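## Task

Get both orange caps inside the round steel dish that sits next to the tray. No other cap may be in the dish at the end, and any cap that began in the tray has to finish in the tray. The tray and the dish are not fixed; both must end upright, resting on the table alone and not on anything else. Nothing may still be moving when the scene ends, and the outcome must hold without the robot supporting it. Finish by opening the hand and pulling the robot away.

## Robot and tools

ROBOT. Two arms, left_arm and right_arm, face each other across a table; left_arm's base is on the +y side. The names do not mean image sides. Each arm ends in the same five-finger right hand, so the hands are not mirrored: every hand number and axis means the same on both.

SCENE FRAME. Origin on the table surface halfway between the arm bases, table top at z = 0, +z up. Results give each hand point's position in metres, orientation as a wxyz quaternion, and velocities in m/s and rad/s. Printed positions can be slightly off, especially at long reach.

HAND POINT. A point fixed to the palm, 0.05 m in front of it, where index pad and thumb tip meet when pinching. Its axes: +z along the straightened fingers, +y outward from the palm, +x across the palm toward the little finger. Straight fingers extend 0.06-0.07 m past it along +z. Sideways the hand spans 0.08 m on the little-finger side; on the thumb side 0.02 m with the thumb swung in front of the palm, up to 0.09 m otherwise. A wrist bracket on the little-finger side protrudes 0.03 m beyond the point in +y and 0.11 m across the palm; it can collide.

A ROW is 28 numbers, each in [-1, 1], always for both arms: left_arm dx, dy, dz, rx, ry, rz, then left_gripper little, ring, middle, index, thumb_bend, thumb_turn, force_limit, speed; then the same 14 for right_arm/right_gripper. The first six per arm are an offset, not a pose: displacement and rotation of the hand point relative to its measured pose when the action began, expressed in the hand point's own axes; 1.0 equals 0.6 m or 180 degrees, and rx, ry, rz form a single rotation vector. Every row in an action refers to that same starting pose, not to the previous row. The eight hand numbers are absolute targets: fingers +1 straight, -1 curled into the palm; thumb_bend +1 straight, -1 fully bent; thumb_turn +1 beside the palm, -1 swung across in front of it. A pinch is roughly index -0.22, thumb_bend -0.75, thumb_turn -0.57. force_limit maps -1..+1 linearly to about 0..10 N at the fingertip (0..15 N for the two thumb motors) and only stops closing. speed maps -1..+1 to nearly zero..full, full being 0.6 s for a whole finger stroke. There is no 'unchanged' value: to keep a hand as it is, resend its last executed eight numbers, or before any, its hand_measured six plus hand_force_limit and hand_speed.

execute_actions: actions is a list of actions; each action is up to 15 rows, one per 1/30 s step (0.5 s total); a short table repeats its final row. An empty list just returns state and images. Each step, the commanded pose is clipped to within 100 mm and 16 degrees of the measured one, so large offsets take several actions, and afterward the arm goes only as far as the last clipped pose. Motion lags commands by about 0.17 s. To hold an arm still, send the offset back to its wanted pose in a reply's first call, zeros later.

move: target is one 28-number row, offsets taken from the pose in the latest result; the hand point travels a straight line, all arms finishing together in 0.5-10 s. speed is m/s, 0.002 to 0.5 (default 0.25); rotation up to twice that in rad/s. stop_force (9 to 40 N, shared by both arms, not allowed in the first 0.2 s) ends an arm's path once its wrist sensor feels that much extra resistance; the hand point then backs up two steps and holds. It is measured along the line toward the target in the starting axes, so it is unreliable while rotating. Omit it when lifting off something the hand presses on. An arm commanded within 1.5 mm and 0.5 degrees counts as stationary. blocking=false returns after 0.5 s; then use wait or stop before any other motion; it cannot be combined with stop_force. The move: line reports done, off_target, moving, held, fault or contact, and limits=paced (pose clipped) or limits=held (steps blocked; the arm may then surge).

wait: seconds 0-10, arms keep last command. stop: brakes a running move. zoom_image: camera (cam_high 896x504, cam_left_wrist or cam_right_wrist, both 616x616 fisheye) and region [x0, y0, x1, y1] in pixels, at most 504 by 504. show_instructions: reference images. finished_scene: scene number (1 or 2); irreversible, and the goal must already hold.

RESULT LINES. Per-arm state; Hand target (where the controller is driving); pose unreachable (clearance check altered a command); hand_measured, hand_stopped_by (moving, target, force, stalled, fault), hand_load_n (positive when pushed open; a lost grip shows loads near 0), hand_force_limit, hand_speed; Wrist force and torque in end-effector axes (offset up to about 4 N, noise up to 2.4 N, saturating near 50 N; 'no reading' is harmless); MOTOR HOT from 70 °C, OVER-TEMPERATURE FAULT at 85 °C.

GRIPPING. Swing the thumb in front of the palm before arriving; the hand can then wrap objects 0.035-0.08 m wide, which sit across the palm on the wrist side of the hand point. A motor only starts when its target changes by 0.01 or more, then locks. For a gentle grip close at speed -0.9 or below. To tighten, raise force_limit and send a target more closed than hand_measured; to loosen, send one more open.

AVOID. Arms are stiff: commanding even slightly past a firm contact can fault; use slow moves with stop_force instead. A joint overload (wrist joints 25.2 N m, others 135 N m) or 150 N external force stops that arm for 10 s. Keep arms from striking or pressing each other. Do not drop, slam or knock anything, and never push items off the table. Loose objects may occasionally get nudged. At the end, open the hand, retreat, and make sure everything is at rest.

Each tool is called after "Emit:" in YAML: its name, and indented under it one key for each argument.

Reference images:

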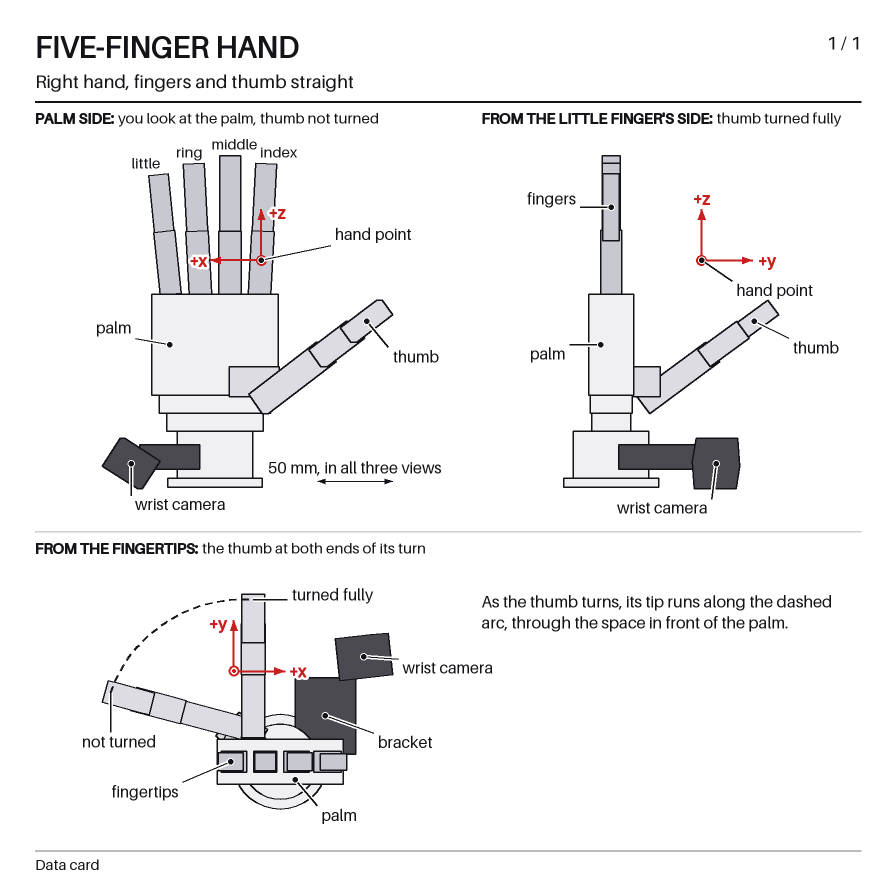

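## Session

Emit:
execute_actions:
  actions: []

Scene clock: 0.00 s.
left_arm: end_effector_position=(+0.2880, +0.4842, +0.4814) hand_measured=(+1.000, +1.000, +1.000, +1.000, +1.000, +1.000) hand_load_n=(+0.0, +0.0, +0.0, +0.0, +0.0, +0.0) hand_stopped_by=(target, target, target, target, target, target) hand_force_limit=0.00 hand_speed=-0.80 end_effector_quat_wxyz=(-0.010, +0.291, +0.957, -0.001) end_effector_velocity=(-0.000, -0.000, +0.000) end_effector_angular_velocity=(-0.001, +0.000, -0.000) | right_arm: end_effector_position=(+0.0945, -0.2970, +0.4863) hand_measured=(+1.000, +1.000, +1.000, +1.000, +1.000, +1.000) hand_load_n=(+0.0, +0.0, +0.0, +0.0, +0.0, +0.0) hand_stopped_by=(target, target, target, target, target, target) hand_force_limit=0.00 hand_speed=-0.80 end_effector_quat_wxyz=(+0.028, -0.425, +0.904, +0.017) end_effector_velocity=(-0.000, -0.000, +0.000) end_effector_angular_velocity=(-0.000, +0.000, -0.000)
Joint positions: left_arm=[ 0.563 -1.725  1.336  1.974  1.583 -1.863] | right_arm=[-1.161 -1.742  1.327  1.926  1.543 -1.894]
Joint velocities: left_arm=[-0.002 -0.001 -0.     0.     0.001 -0.001] | right_arm=[-0. -0.  0.  0. -0. -0.]
Wrist force (N, on the end effector, along its own x y z axes, offset not removed): no reading
Wrist torque (N m, same axes, about the end effector's origin, offset not removed): no reading
Hand target (left_arm): +0.288, +0.484, +0.481; -0.010, +0.291, +0.957, -0.001
Hand target (right_arm): +0.095, -0.297, +0.486; +0.028, -0.425, +0.904, +0.017

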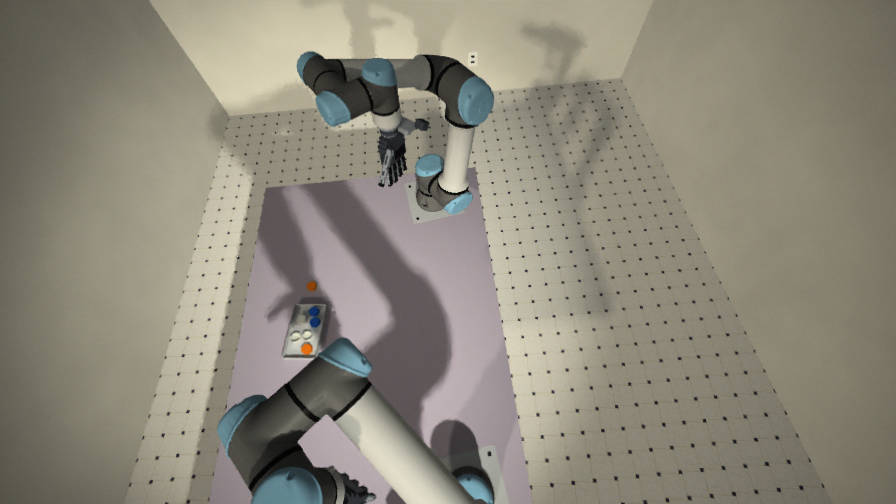

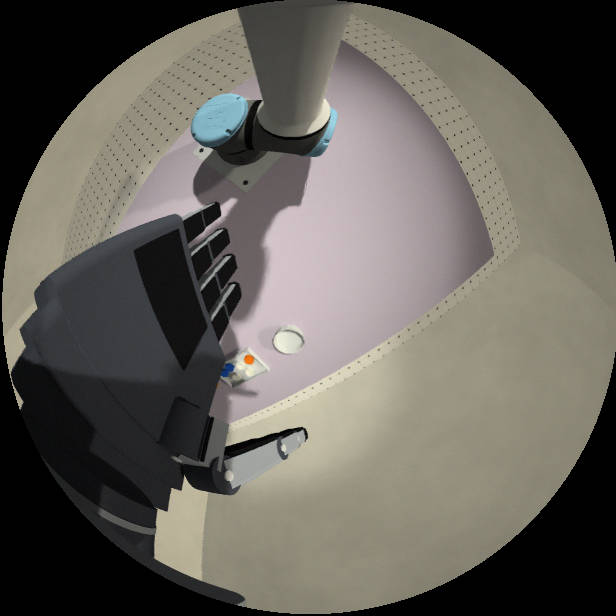

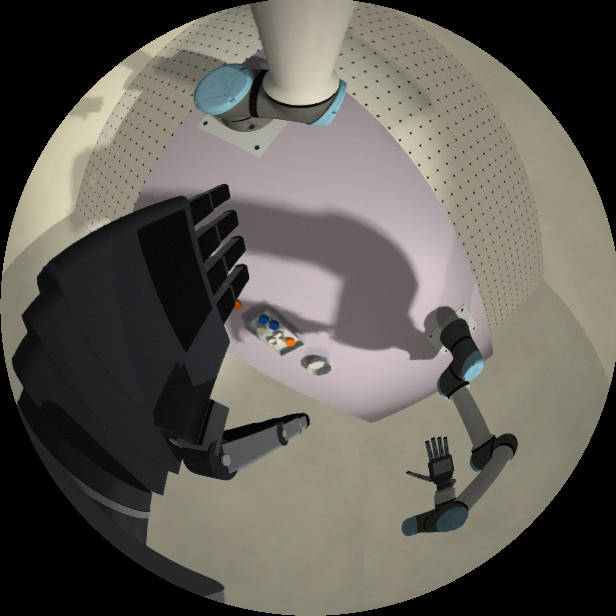

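Emit:
move:
  target: [-0.39,-0.1,0.3,0,0,-0.188,1,1,1,1,1,-0.6,0,0,0,0,0,0,0,0,1,1,1,1,1,1,0,-0.8]

Emit:
move:
  target: [0,0,0,0.3,0,0,-1,-1,-1,0.2,0,-0.6,0,0,0,0,0,0,0,0,1,1,1,1,1,1,0,-0.8]

Scene clock: 13.40 s.
left_arm: end_effector_position=(+0.4459, +0.3049, +0.2982) hand_measured=(+1.000, +1.000, +1.000, +1.000, +1.000, -0.600) hand_load_n=(+0.0, +0.0, +0.0, +0.0, +0.0, +0.0) hand_stopped_by=(target, target, target, target, target, target) hand_force_limit=0.00 hand_speed=0.00 end_effector_quat_wxyz=(-0.009, -0.000, +1.000, +0.002) end_effector_velocity=(+0.002, -0.001, -0.000) end_effector_angular_velocity=(+0.001, -0.002, +0.003) | right_arm: end_effector_position=(+0.0945, -0.2970, +0.4863) hand_measured=(+1.000, +1.000, +1.000, +1.000, +1.000, +1.000) hand_load_n=(+0.0, +0.0, +0.0, +0.0, +0.0, +0.0) hand_stopped_by=(target, target, target, target, target, target) hand_force_limit=0.00 hand_speed=-0.80 end_effector_quat_wxyz=(+0.028, -0.425, +0.904, +0.017) end_effector_velocity=(+0.000, +0.000, +0.000) end_effector_angular_velocity=(+0.000, -0.001, +0.000)
Joint positions: left_arm=[ 0.589 -1.115  1.107  1.594  1.583 -2.427] | right_arm=[-1.161 -1.742  1.327  1.926  1.543 -1.894]
Joint velocities: left_arm=[ 0.     0.006 -0.008  0.002 -0.002 -0.003] | right_arm=[ 0. -0. -0. -0.  0. -0.]
Wrist force (N, on the end effector, along its own x y z axes, offset not removed): left_arm=[-1.4 0.4 -1.3] | right_arm=[0.1 -0.3 0.9]
Wrist torque (N m, same axes, about the end effector's origin, offset not removed): left_arm=[0.42 0.33 -0.01] | right_arm=[0.07 0.09 -0.02]
Hand target (left_arm): +0.446, +0.305, +0.298; -0.009, -0.000, +1.000, +0.002
Hand target (right_arm): +0.095, -0.297, +0.486; +0.028, -0.425, +0.904, +0.017
Off the commanded pose (left_arm): 0.000 m, 0 deg.
Off the commanded pose (right_arm): 0.000 m, 0 deg.
move: done

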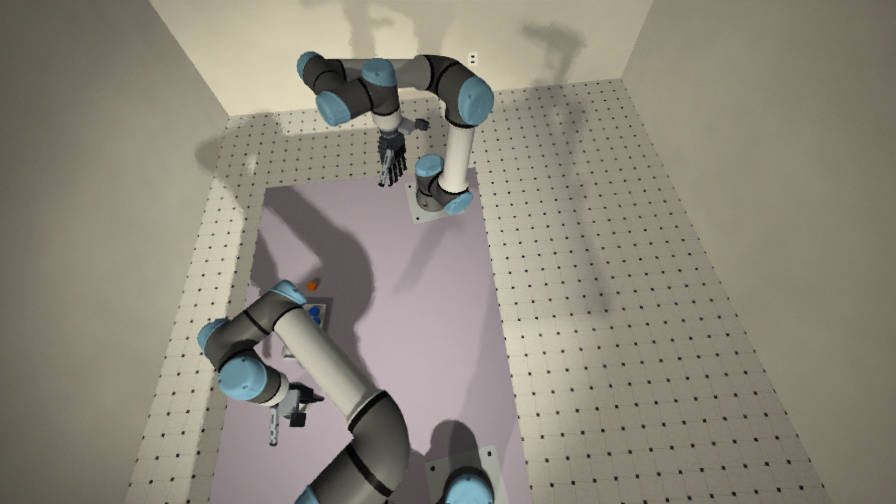

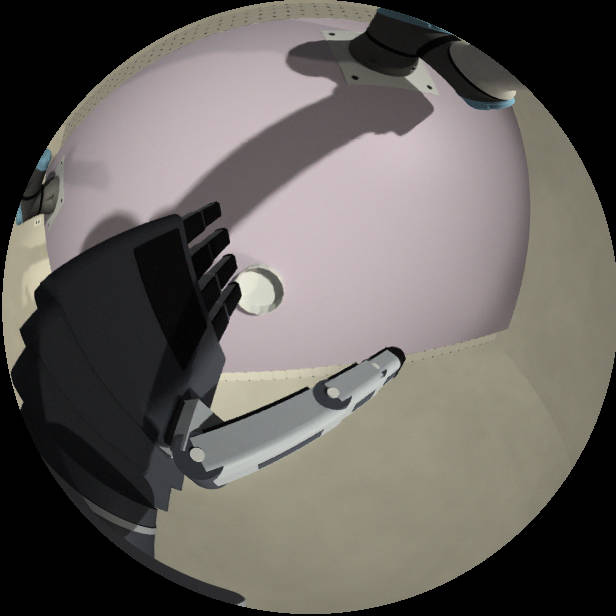

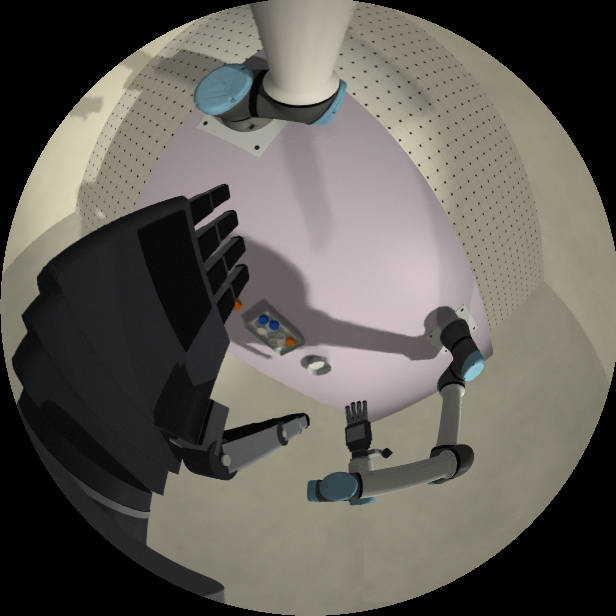

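Scene clock: 15.83 s.
left_arm: end_effector_position=(+0.4458, +0.3049, +0.2983) hand_measured=(-1.000, -1.000, -1.000, +0.200, +0.000, -0.600) hand_load_n=(+0.0, +0.0, +0.0, +0.0, +0.0, +0.0) hand_stopped_by=(target, target, target, target, target, target) hand_force_limit=0.00 hand_speed=0.00 end_effector_quat_wxyz=(-0.008, -0.004, +0.892, -0.452) end_effector_velocity=(+0.000, +0.001, +0.000) end_effector_angular_velocity=(-0.015, -0.000, +0.004) | right_arm: end_effector_position=(+0.0945, -0.2970, +0.4863) hand_measured=(+1.000, +1.000, +1.000, +1.000, +1.000, +1.000) hand_load_n=(+0.0, +0.0, +0.0, +0.0, +0.0, +0.0) hand_stopped_by=(target, target, target, target, target, target) hand_force_limit=0.00 hand_speed=-0.80 end_effector_quat_wxyz=(+0.028, -0.425, +0.904, +0.017) end_effector_velocity=(-0.000, -0.000, -0.000) end_effector_angular_velocity=(-0.001, +0.001, -0.001)
Joint positions: left_arm=[ 1.005 -1.356  1.441  0.971  2.395 -2.25 ] | right_arm=[-1.161 -1.742  1.327  1.926  1.543 -1.894]
Joint velocities: left_arm=[ 0.007 -0.003  0.008 -0.015  0.014 -0.005] | right_arm=[-0.    -0.     0.001  0.     0.     0.   ]
Wrist force (N, on the end effector, along its own x y z axes, offset not removed): left_arm=[0.1 0.8 -1.9] | right_arm=[-1.4 0.7 -4.4]
Wrist torque (N m, same axes, about the end effector's origin, offset not removed): left_arm=[0.47 0.10 0.14] | right_arm=[0.58 0.53 -0.06]
Hand target (left_arm): +0.446, +0.305, +0.298; -0.008, -0.004, +0.892, -0.453
Hand target (right_arm): +0.095, -0.297, +0.486; +0.028, -0.425, +0.904, +0.017
Off the commanded pose (left_arm): 0.000 m, 0 deg.
Off the commanded pose (right_arm): 0.000 m, 0 deg.
move: done

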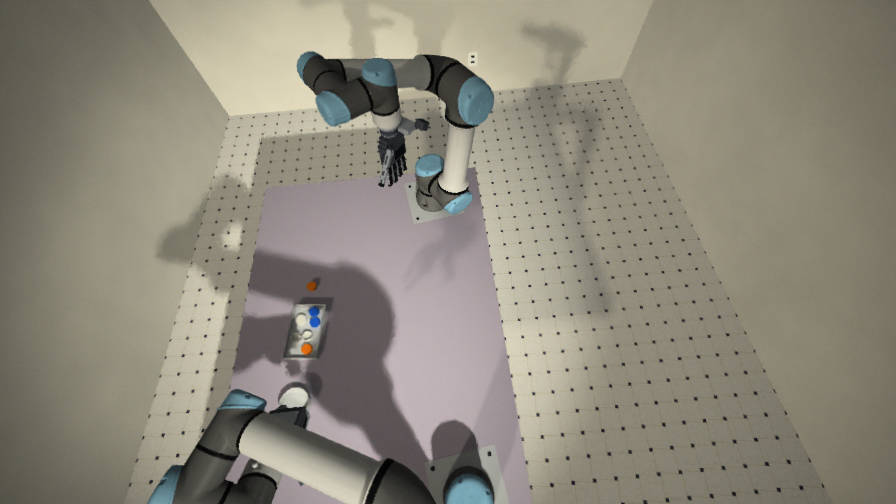

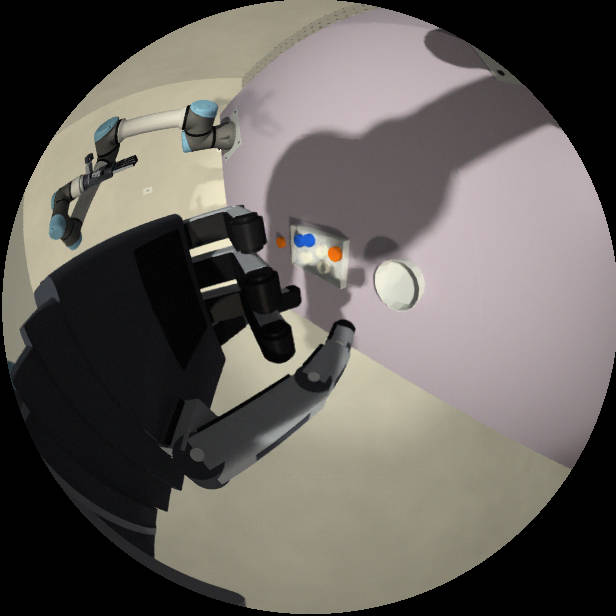

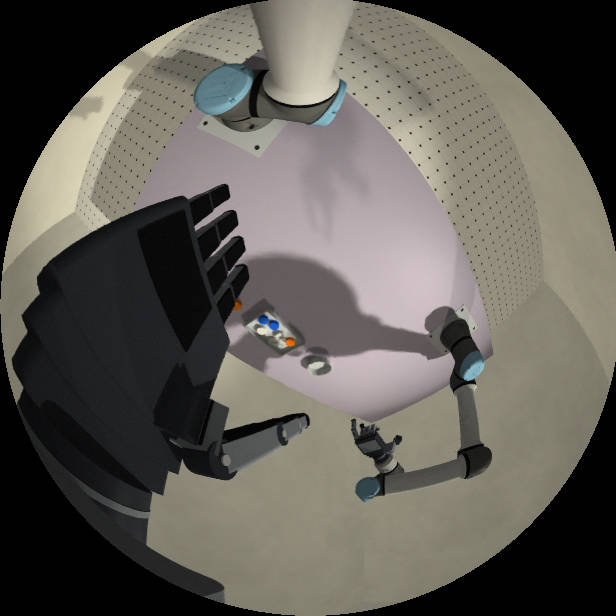

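Emit:
move:
  target: [-0.15,-0.03,0.56,0,0,0,-1,-1,-1,0.2,0,-0.6,0,0,0,0,0,0,0,0,1,1,1,1,1,1,0,-0.8]

Emit:
zoom_image:
  camera: "cam_left_wrist"
  region: [200,150,500,450]

Scene clock: 29.40 s.
left_arm: end_effector_position=(+0.5327, +0.0237, +0.1125) hand_measured=(-1.000, -1.000, -1.000, +0.200, +0.000, -0.600) hand_load_n=(+0.0, +0.0, +0.0, +0.0, +0.0, +0.0) hand_stopped_by=(target, target, target, target, target, target) hand_force_limit=0.00 hand_speed=0.00 end_effector_quat_wxyz=(-0.008, -0.004, +0.892, -0.452) end_effector_velocity=(+0.002, -0.001, -0.002) end_effector_angular_velocity=(+0.004, +0.003, +0.003) | right_arm: end_effector_position=(+0.0945, -0.2970, +0.4863) hand_measured=(+1.000, +1.000, +1.000, +1.000, +1.000, +1.000) hand_load_n=(+0.0, +0.0, +0.0, +0.0, +0.0, +0.0) hand_stopped_by=(target, target, target, target, target, target) hand_force_limit=0.00 hand_speed=-0.80 end_effector_quat_wxyz=(+0.028, -0.425, +0.904, +0.017) end_effector_velocity=(+0.000, +0.000, -0.000) end_effector_angular_velocity=(+0.001, -0.001, +0.000)
Joint positions: left_arm=[ 0.64  -0.858  1.13   0.529  2.172 -2.636] | right_arm=[-1.161 -1.742  1.327  1.926  1.543 -1.894]
Joint velocities: left_arm=[-0.     0.008 -0.009  0.004 -0.002 -0.003] | right_arm=[-0.    -0.     0.    -0.001 -0.    -0.   ]
Wrist force (N, on the end effector, along its own x y z axes, offset not removed): left_arm=[0.7 0.7 -2.0] | right_arm=[0.4 -2.7 -1.2]
Wrist torque (N m, same axes, about the end effector's origin, offset not removed): left_arm=[0.45 0.03 0.12] | right_arm=[-0.04 0.22 0.16]
Hand target (left_arm): +0.533, +0.023, +0.112; -0.008, -0.004, +0.892, -0.452
Hand target (right_arm): +0.095, -0.297, +0.486; +0.028, -0.425, +0.904, +0.017
Off the commanded pose (left_arm): 0.000 m, 0 deg.
Off the commanded pose (right_arm): 0.000 m, 0 deg.
move: done

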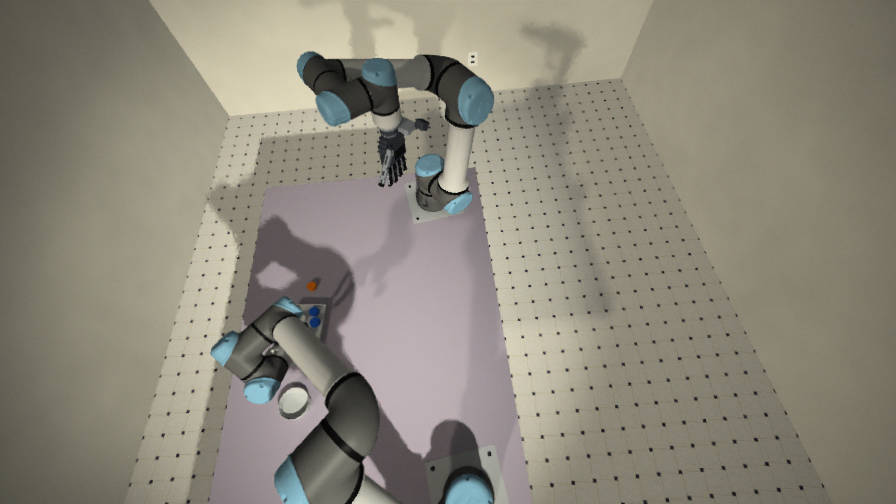

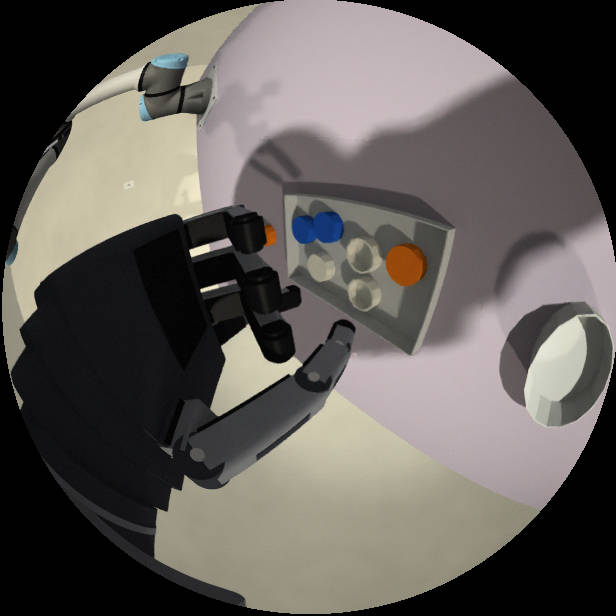

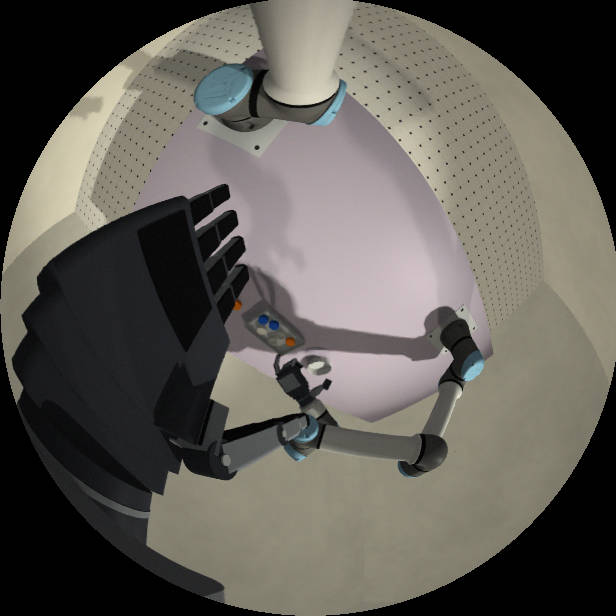

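Region (200, 150, 500, 450) of cam_left_wrist's 616x616 image, scaled by 1.680, with more detail than that image has.

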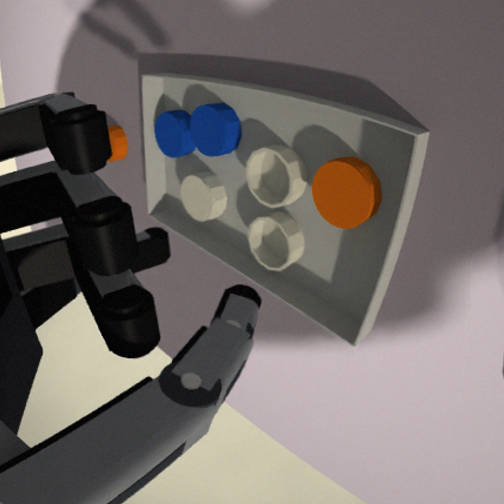

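Emit:
move:
  target: [0,0.05,-0.02,0,-0.405,-0.295,-1,-1,-1,0.2,0,-0.6,0,0,0,0,0,0,0,0,1,1,1,1,1,1,0,-0.8]
  speed: 0.4

Emit:
zoom_image:
  camera: "cam_high"
  region: [220,260,420,440]

Scene clock: 45.30 s.
left_arm: end_effector_position=(+0.5325, +0.0512, +0.0953) hand_measured=(-1.000, -1.000, -1.000, +0.200, +0.000, -0.600) hand_load_n=(+0.0, +0.0, +0.0, +0.0, +0.0, +0.0) hand_stopped_by=(target, target, target, target, target, target) hand_force_limit=0.00 hand_speed=0.00 end_effector_quat_wxyz=(-0.317, +0.633, -0.633, +0.314) end_effector_velocity=(-0.000, -0.000, +0.000) end_effector_angular_velocity=(+0.005, +0.007, +0.013) | right_arm: end_effector_position=(+0.0945, -0.2970, +0.4863) hand_measured=(+1.000, +1.000, +1.000, +1.000, +1.000, +1.000) hand_load_n=(+0.0, +0.0, +0.0, +0.0, +0.0, +0.0) hand_stopped_by=(target, target, target, target, target, target) hand_force_limit=0.00 hand_speed=-0.80 end_effector_quat_wxyz=(+0.028, -0.425, +0.904, +0.017) end_effector_velocity=(-0.000, -0.000, -0.000) end_effector_angular_velocity=(-0.000, +0.001, +0.000)
Joint positions: left_arm=[ 0.288 -0.736  1.014  0.809  0.749 -4.085] | right_arm=[-1.161 -1.742  1.327  1.926  1.543 -1.894]
Joint velocities: left_arm=[ 0.     0.014 -0.022  0.031 -0.002 -0.019] | right_arm=[0. 0. 0. 0. 0. 0.]
Wrist force (N, on the end effector, along its own x y z axes, offset not removed): left_arm=[-0.3 0.2 -1.7] | right_arm=[-2.9 1.3 1.4]
Wrist torque (N m, same axes, about the end effector's origin, offset not removed): left_arm=[0.40 0.18 0.14] | right_arm=[0.28 0.65 -0.16]
Hand target (left_arm): +0.532, +0.051, +0.095; -0.317, +0.633, -0.633, +0.313
Hand target (right_arm): +0.095, -0.297, +0.486; +0.028, -0.425, +0.904, +0.017
Off the commanded pose (left_arm): 0.000 m, 0 deg.
Off the commanded pose (right_arm): 0.000 m, 0 deg.
move: done

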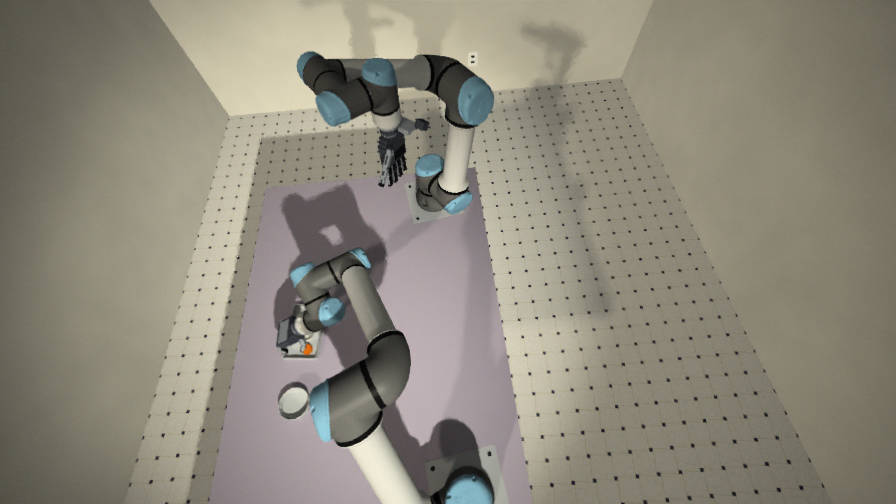

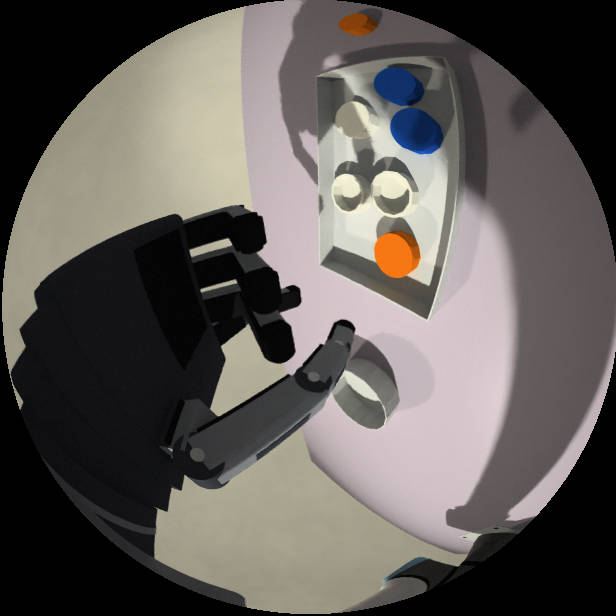

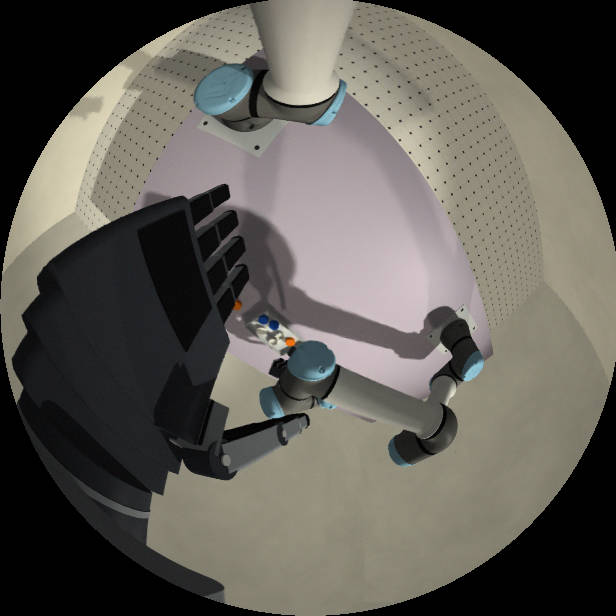

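Region (220, 260, 420, 440) of cam_high's 896x504 image, scaled by 2.520, with more detail than that image has; it fills the top 454 rows of this view, and the rest is white.

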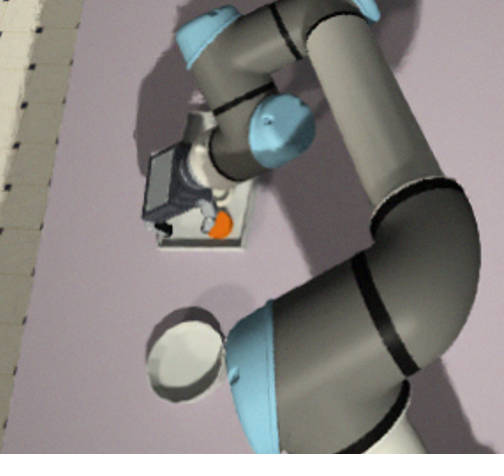

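Emit:
move:
  target: [0.027,0.063,0.012,0,0,0,-1,-1,-1,0.2,0,-0.6,0,0,0,0,0,0,0,0,1,1,1,1,1,1,0,-0.8]
  speed: 0.1

Emit:
zoom_image:
  camera: "cam_high"
  region: [260,310,350,380]

Scene clock: 56.50 s.
left_arm: end_effector_position=(+0.5156, +0.0351, +0.0610) hand_measured=(-1.000, -1.000, -1.000, +0.200, +0.000, -0.600) hand_load_n=(+0.0, +0.0, +0.0, +0.0, +0.0, +0.0) hand_stopped_by=(target, target, target, target, target, target) hand_force_limit=0.00 hand_speed=0.00 end_effector_quat_wxyz=(-0.317, +0.633, -0.633, +0.314) end_effector_velocity=(-0.001, -0.001, -0.003) end_effector_angular_velocity=(+0.000, +0.001, -0.001) | right_arm: end_effector_position=(+0.0945, -0.2970, +0.4863) hand_measured=(+1.000, +1.000, +1.000, +1.000, +1.000, +1.000) hand_load_n=(+0.0, +0.0, +0.0, +0.0, +0.0, +0.0) hand_stopped_by=(target, target, target, target, target, target) hand_force_limit=0.00 hand_speed=-0.80 end_effector_quat_wxyz=(+0.028, -0.425, +0.904, +0.017) end_effector_velocity=(+0.000, +0.000, -0.000) end_effector_angular_velocity=(+0.000, +0.000, -0.000)
Joint positions: left_arm=[ 0.252 -0.692  1.031  0.783  0.733 -4.133] | right_arm=[-1.161 -1.742  1.327  1.926  1.543 -1.894]
Joint velocities: left_arm=[-0.002  0.004 -0.    -0.001  0.    -0.003] | right_arm=[-0.  0.  0. -0. -0.  0.]
Wrist force (N, on the end effector, along its own x y z axes, offset not removed): left_arm=[-0.4 0.7 -0.9] | right_arm=[-1.6 2.3 -1.0]
Wrist torque (N m, same axes, about the end effector's origin, offset not removed): left_arm=[0.47 0.18 0.06] | right_arm=[0.44 0.44 -0.05]
Hand target (left_arm): +0.515, +0.035, +0.061; -0.317, +0.633, -0.633, +0.314
Hand target (right_arm): +0.095, -0.297, +0.486; +0.028, -0.425, +0.904, +0.017
Off the commanded pose (left_arm): 0.000 m, 0 deg.
Off the commanded pose (right_arm): 0.000 m, 0 deg.
move: done

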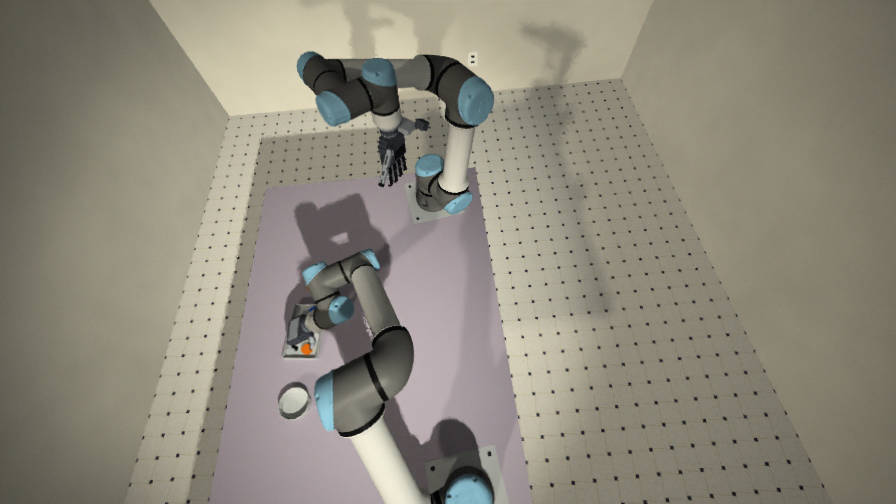

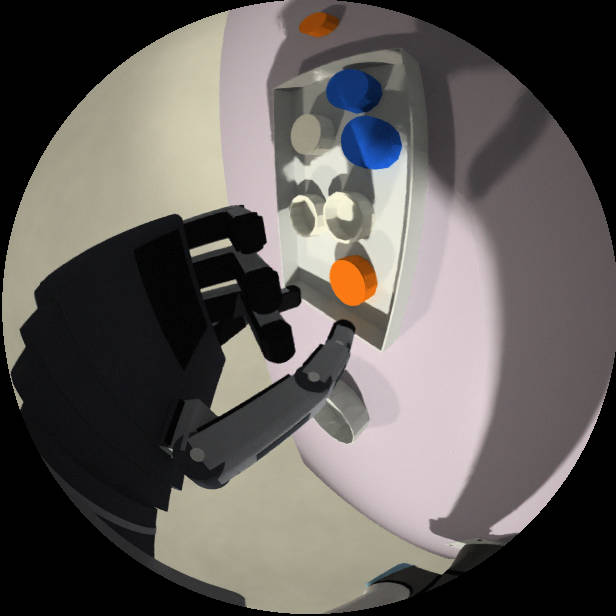

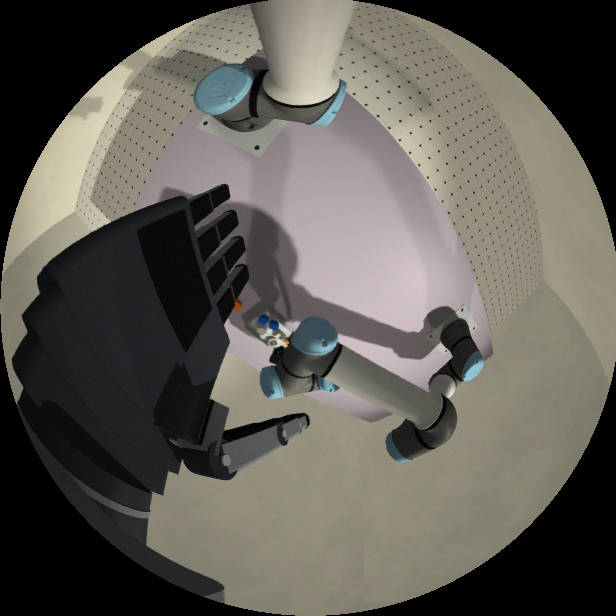

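Region (260, 310, 350, 380) of cam_high's 896x504 image, scaled by 5.600, with more detail than that image has.

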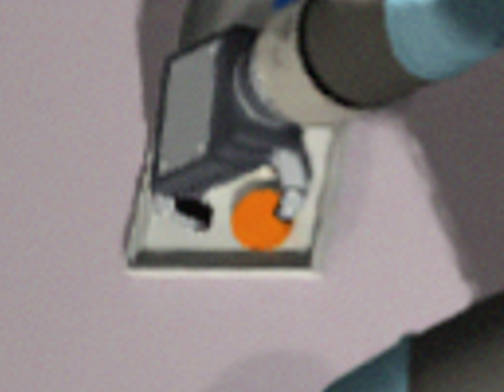

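Emit:
move:
  target: [0,0.03,0.016,0,0,0,-1,-1,-1,0.2,0,-0.6,0,0,0,0,0,0,0,0,1,1,1,1,1,1,0,-0.8]
  speed: 0.02
  stop_force: 9

Emit:
zoom_image:
  camera: "cam_high"
  region: [260,310,350,380]

Emit:
zoom_image:
  camera: "cam_left_wrist"
  region: [230,200,430,400]

Scene clock: 62.43 s.
left_arm: end_effector_position=(+0.5125, +0.0352, +0.0411) hand_measured=(-1.000, -1.000, -1.000, +0.200, +0.000, -0.600) hand_load_n=(+0.0, +0.0, +0.0, +0.0, +0.0, +0.0) hand_stopped_by=(target, target, target, target, target, target) hand_force_limit=0.00 hand_speed=0.00 end_effector_quat_wxyz=(-0.317, +0.633, -0.633, +0.314) end_effector_velocity=(-0.001, -0.000, -0.002) end_effector_angular_velocity=(-0.001, +0.000, -0.000) | right_arm: end_effector_position=(+0.0945, -0.2970, +0.4863) hand_measured=(+1.000, +1.000, +1.000, +1.000, +1.000, +1.000) hand_load_n=(+0.0, +0.0, +0.0, +0.0, +0.0, +0.0) hand_stopped_by=(target, target, target, target, target, target) hand_force_limit=0.00 hand_speed=-0.80 end_effector_quat_wxyz=(+0.028, -0.425, +0.904, +0.017) end_effector_velocity=(-0.000, -0.000, +0.000) end_effector_angular_velocity=(+0.001, -0.001, +0.001)
Joint positions: left_arm=[ 0.247 -0.676  1.057  0.746  0.731 -4.139] | right_arm=[-1.161 -1.742  1.327  1.926  1.543 -1.894]
Joint velocities: left_arm=[-0.001  0.001  0.003 -0.004  0.    -0.001] | right_arm=[ 0.    -0.001 -0.001  0.    -0.    -0.001]
Wrist force (N, on the end effector, along its own x y z axes, offset not removed): left_arm=[-0.8 0.1 -2.1] | right_arm=[0.8 2.3 0.3]
Wrist torque (N m, same axes, about the end effector's origin, offset not removed): left_arm=[0.43 0.25 0.18] | right_arm=[0.38 0.09 0.06]
Hand target (left_arm): +0.512, +0.035, +0.041; -0.317, +0.633, -0.633, +0.314
Hand target (right_arm): +0.095, -0.297, +0.486; +0.028, -0.425, +0.904, +0.017
Off the commanded pose (left_arm): 0.000 m, 0 deg.
Off the commanded pose (right_arm): 0.000 m, 0 deg.
move: done

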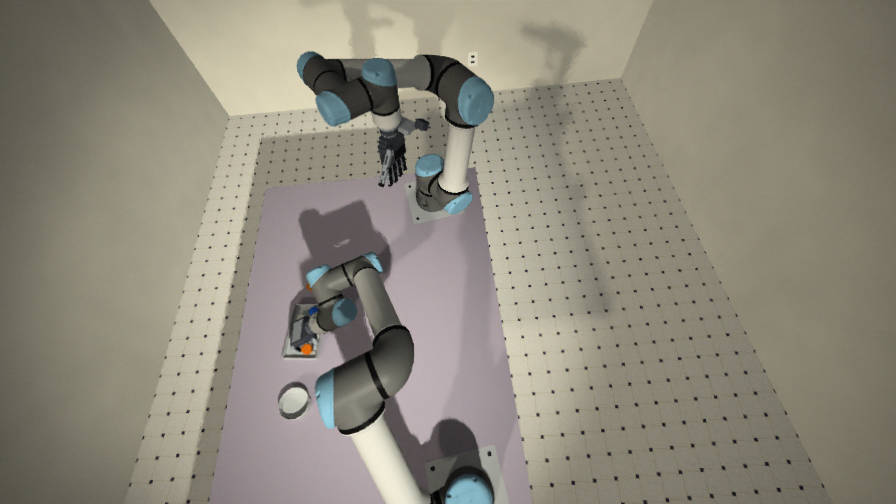

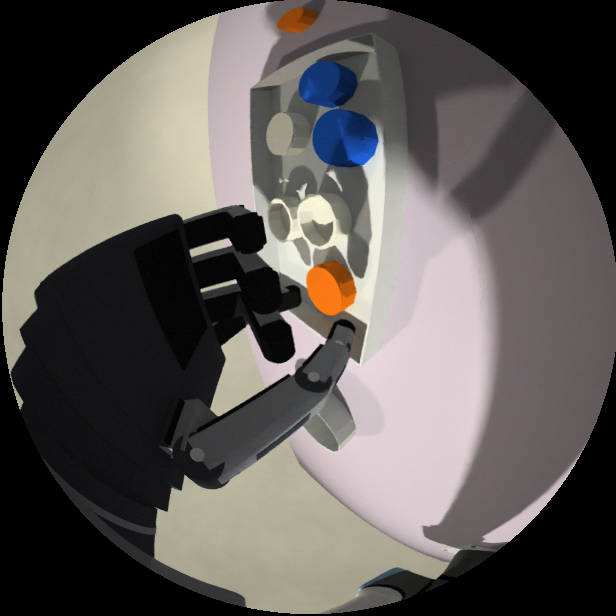

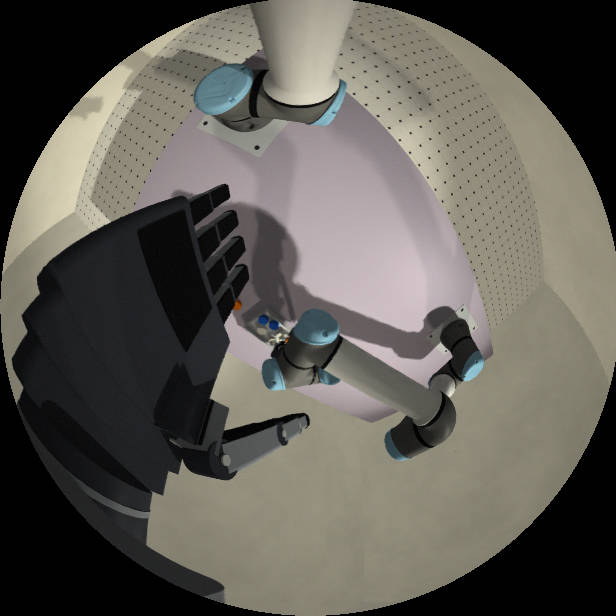

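Region (260, 310, 350, 380) of cam_high's 896x504 image, scaled by 5.600, with more detail than that image has.

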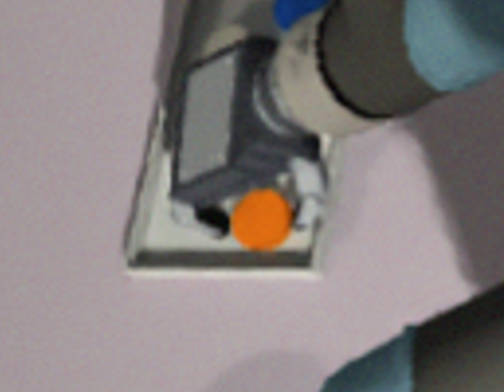

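Region (230, 200, 430, 400) of cam_left_wrist's 616x616 image, scaled by 2.520, with more detail than that image has.

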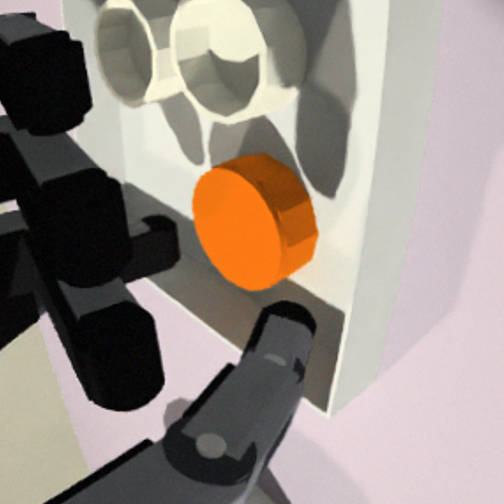

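Emit:
move:
  target: [0.004,0.013,0.025,0,0,0,-1,-1,-1,0.27,0,-0.6,0,0,0,0,0,0,0,0,1,1,1,1,1,1,0,-0.8]
  speed: 0.012
  stop_force: 9

Emit:
zoom_image:
  camera: "cam_high"
  region: [260,310,350,380]

Emit:
zoom_image:
  camera: "cam_left_wrist"
  region: [230,200,430,400]

Scene clock: 69.43 s.
left_arm: end_effector_position=(+0.5196, +0.0329, +0.0260) hand_measured=(-1.000, -1.000, -1.000, +0.270, +0.000, -0.600) hand_load_n=(+0.0, +0.0, +0.0, +0.0, +0.0, +0.0) hand_stopped_by=(target, target, target, target, target, target) hand_force_limit=0.00 hand_speed=0.00 end_effector_quat_wxyz=(-0.317, +0.633, -0.633, +0.314) end_effector_velocity=(+0.002, -0.000, -0.001) end_effector_angular_velocity=(-0.002, -0.001, +0.002) | right_arm: end_effector_position=(+0.0945, -0.2970, +0.4863) hand_measured=(+1.000, +1.000, +1.000, +1.000, +1.000, +1.000) hand_load_n=(+0.0, +0.0, +0.0, +0.0, +0.0, +0.0) hand_stopped_by=(target, target, target, target, target, target) hand_force_limit=0.00 hand_speed=-0.80 end_effector_quat_wxyz=(+0.028, -0.425, +0.904, +0.017) end_effector_velocity=(+0.000, +0.000, +0.000) end_effector_angular_velocity=(+0.000, -0.000, -0.000)
Joint positions: left_arm=[ 0.256 -0.648  1.041  0.724  0.735 -4.126] | right_arm=[-1.161 -1.742  1.327  1.926  1.543 -1.894]
Joint velocities: left_arm=[ 0.003  0.003 -0.003 -0.003  0.     0.001] | right_arm=[-0.  0. -0. -0. -0.  0.]
Wrist force (N, on the end effector, along its own x y z axes, offset not removed): left_arm=[-1.1 0.7 -2.9] | right_arm=[-0.1 1.7 1.2]
Wrist torque (N m, same axes, about the end effector's origin, offset not removed): left_arm=[0.49 0.41 -0.01] | right_arm=[0.28 -0.10 -0.02]
Hand target (left_arm): +0.520, +0.033, +0.026; -0.317, +0.633, -0.633, +0.314
Hand target (right_arm): +0.095, -0.297, +0.486; +0.028, -0.425, +0.904, +0.017
Off the commanded pose (left_arm): 0.000 m, 0 deg.
Off the commanded pose (right_arm): 0.000 m, 0 deg.
move: done

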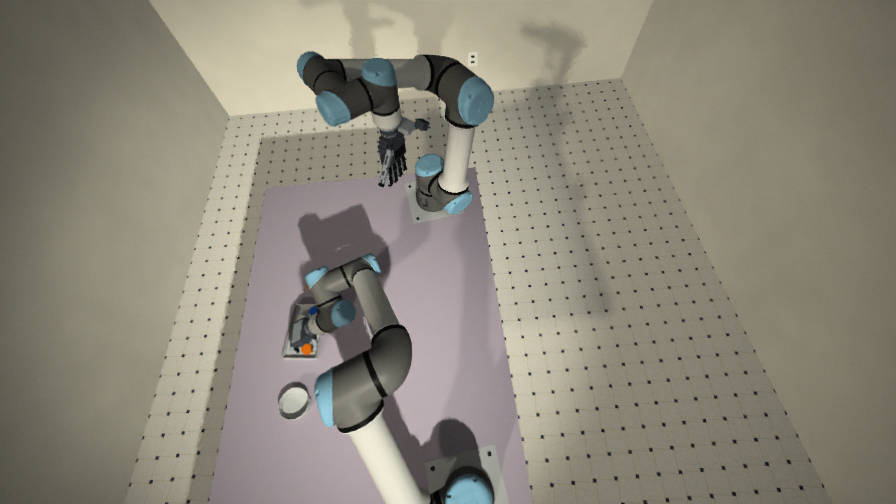

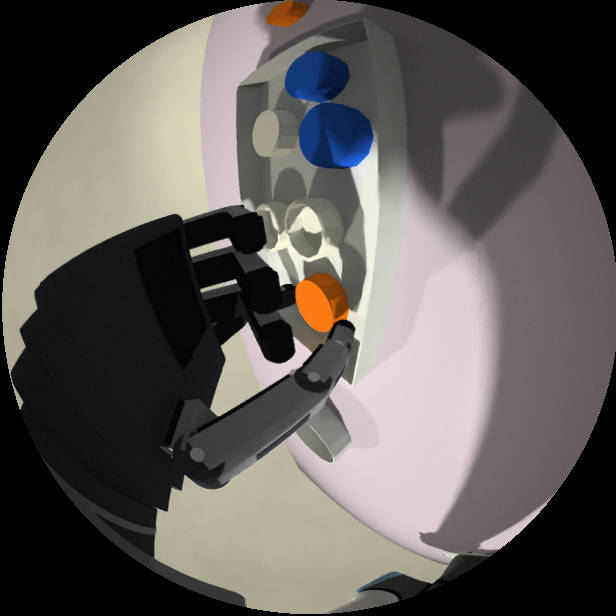

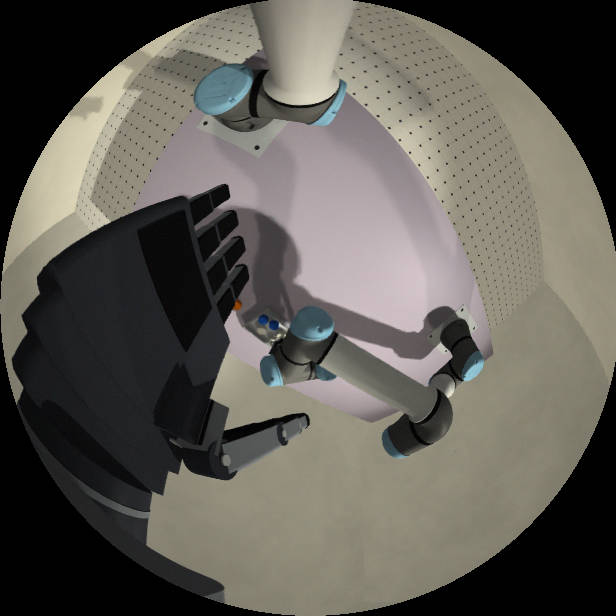

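Region (260, 310, 350, 380) of cam_high's 896x504 image, scaled by 5.600, with more detail than that image has.

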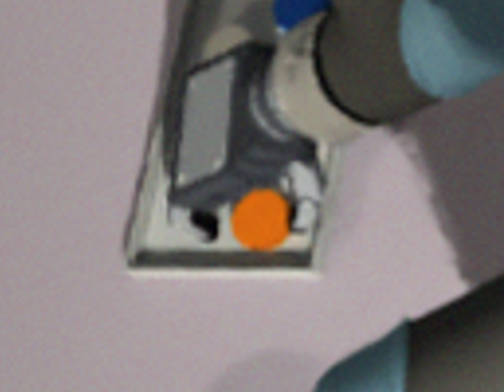

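Region (230, 200, 430, 400) of cam_left_wrist's 616x616 image, scaled by 2.520, with more detail than that image has.

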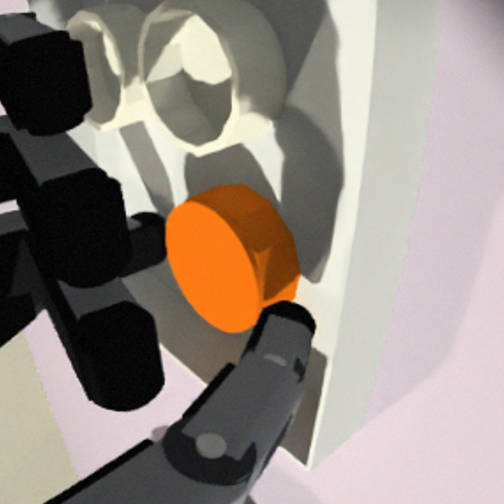

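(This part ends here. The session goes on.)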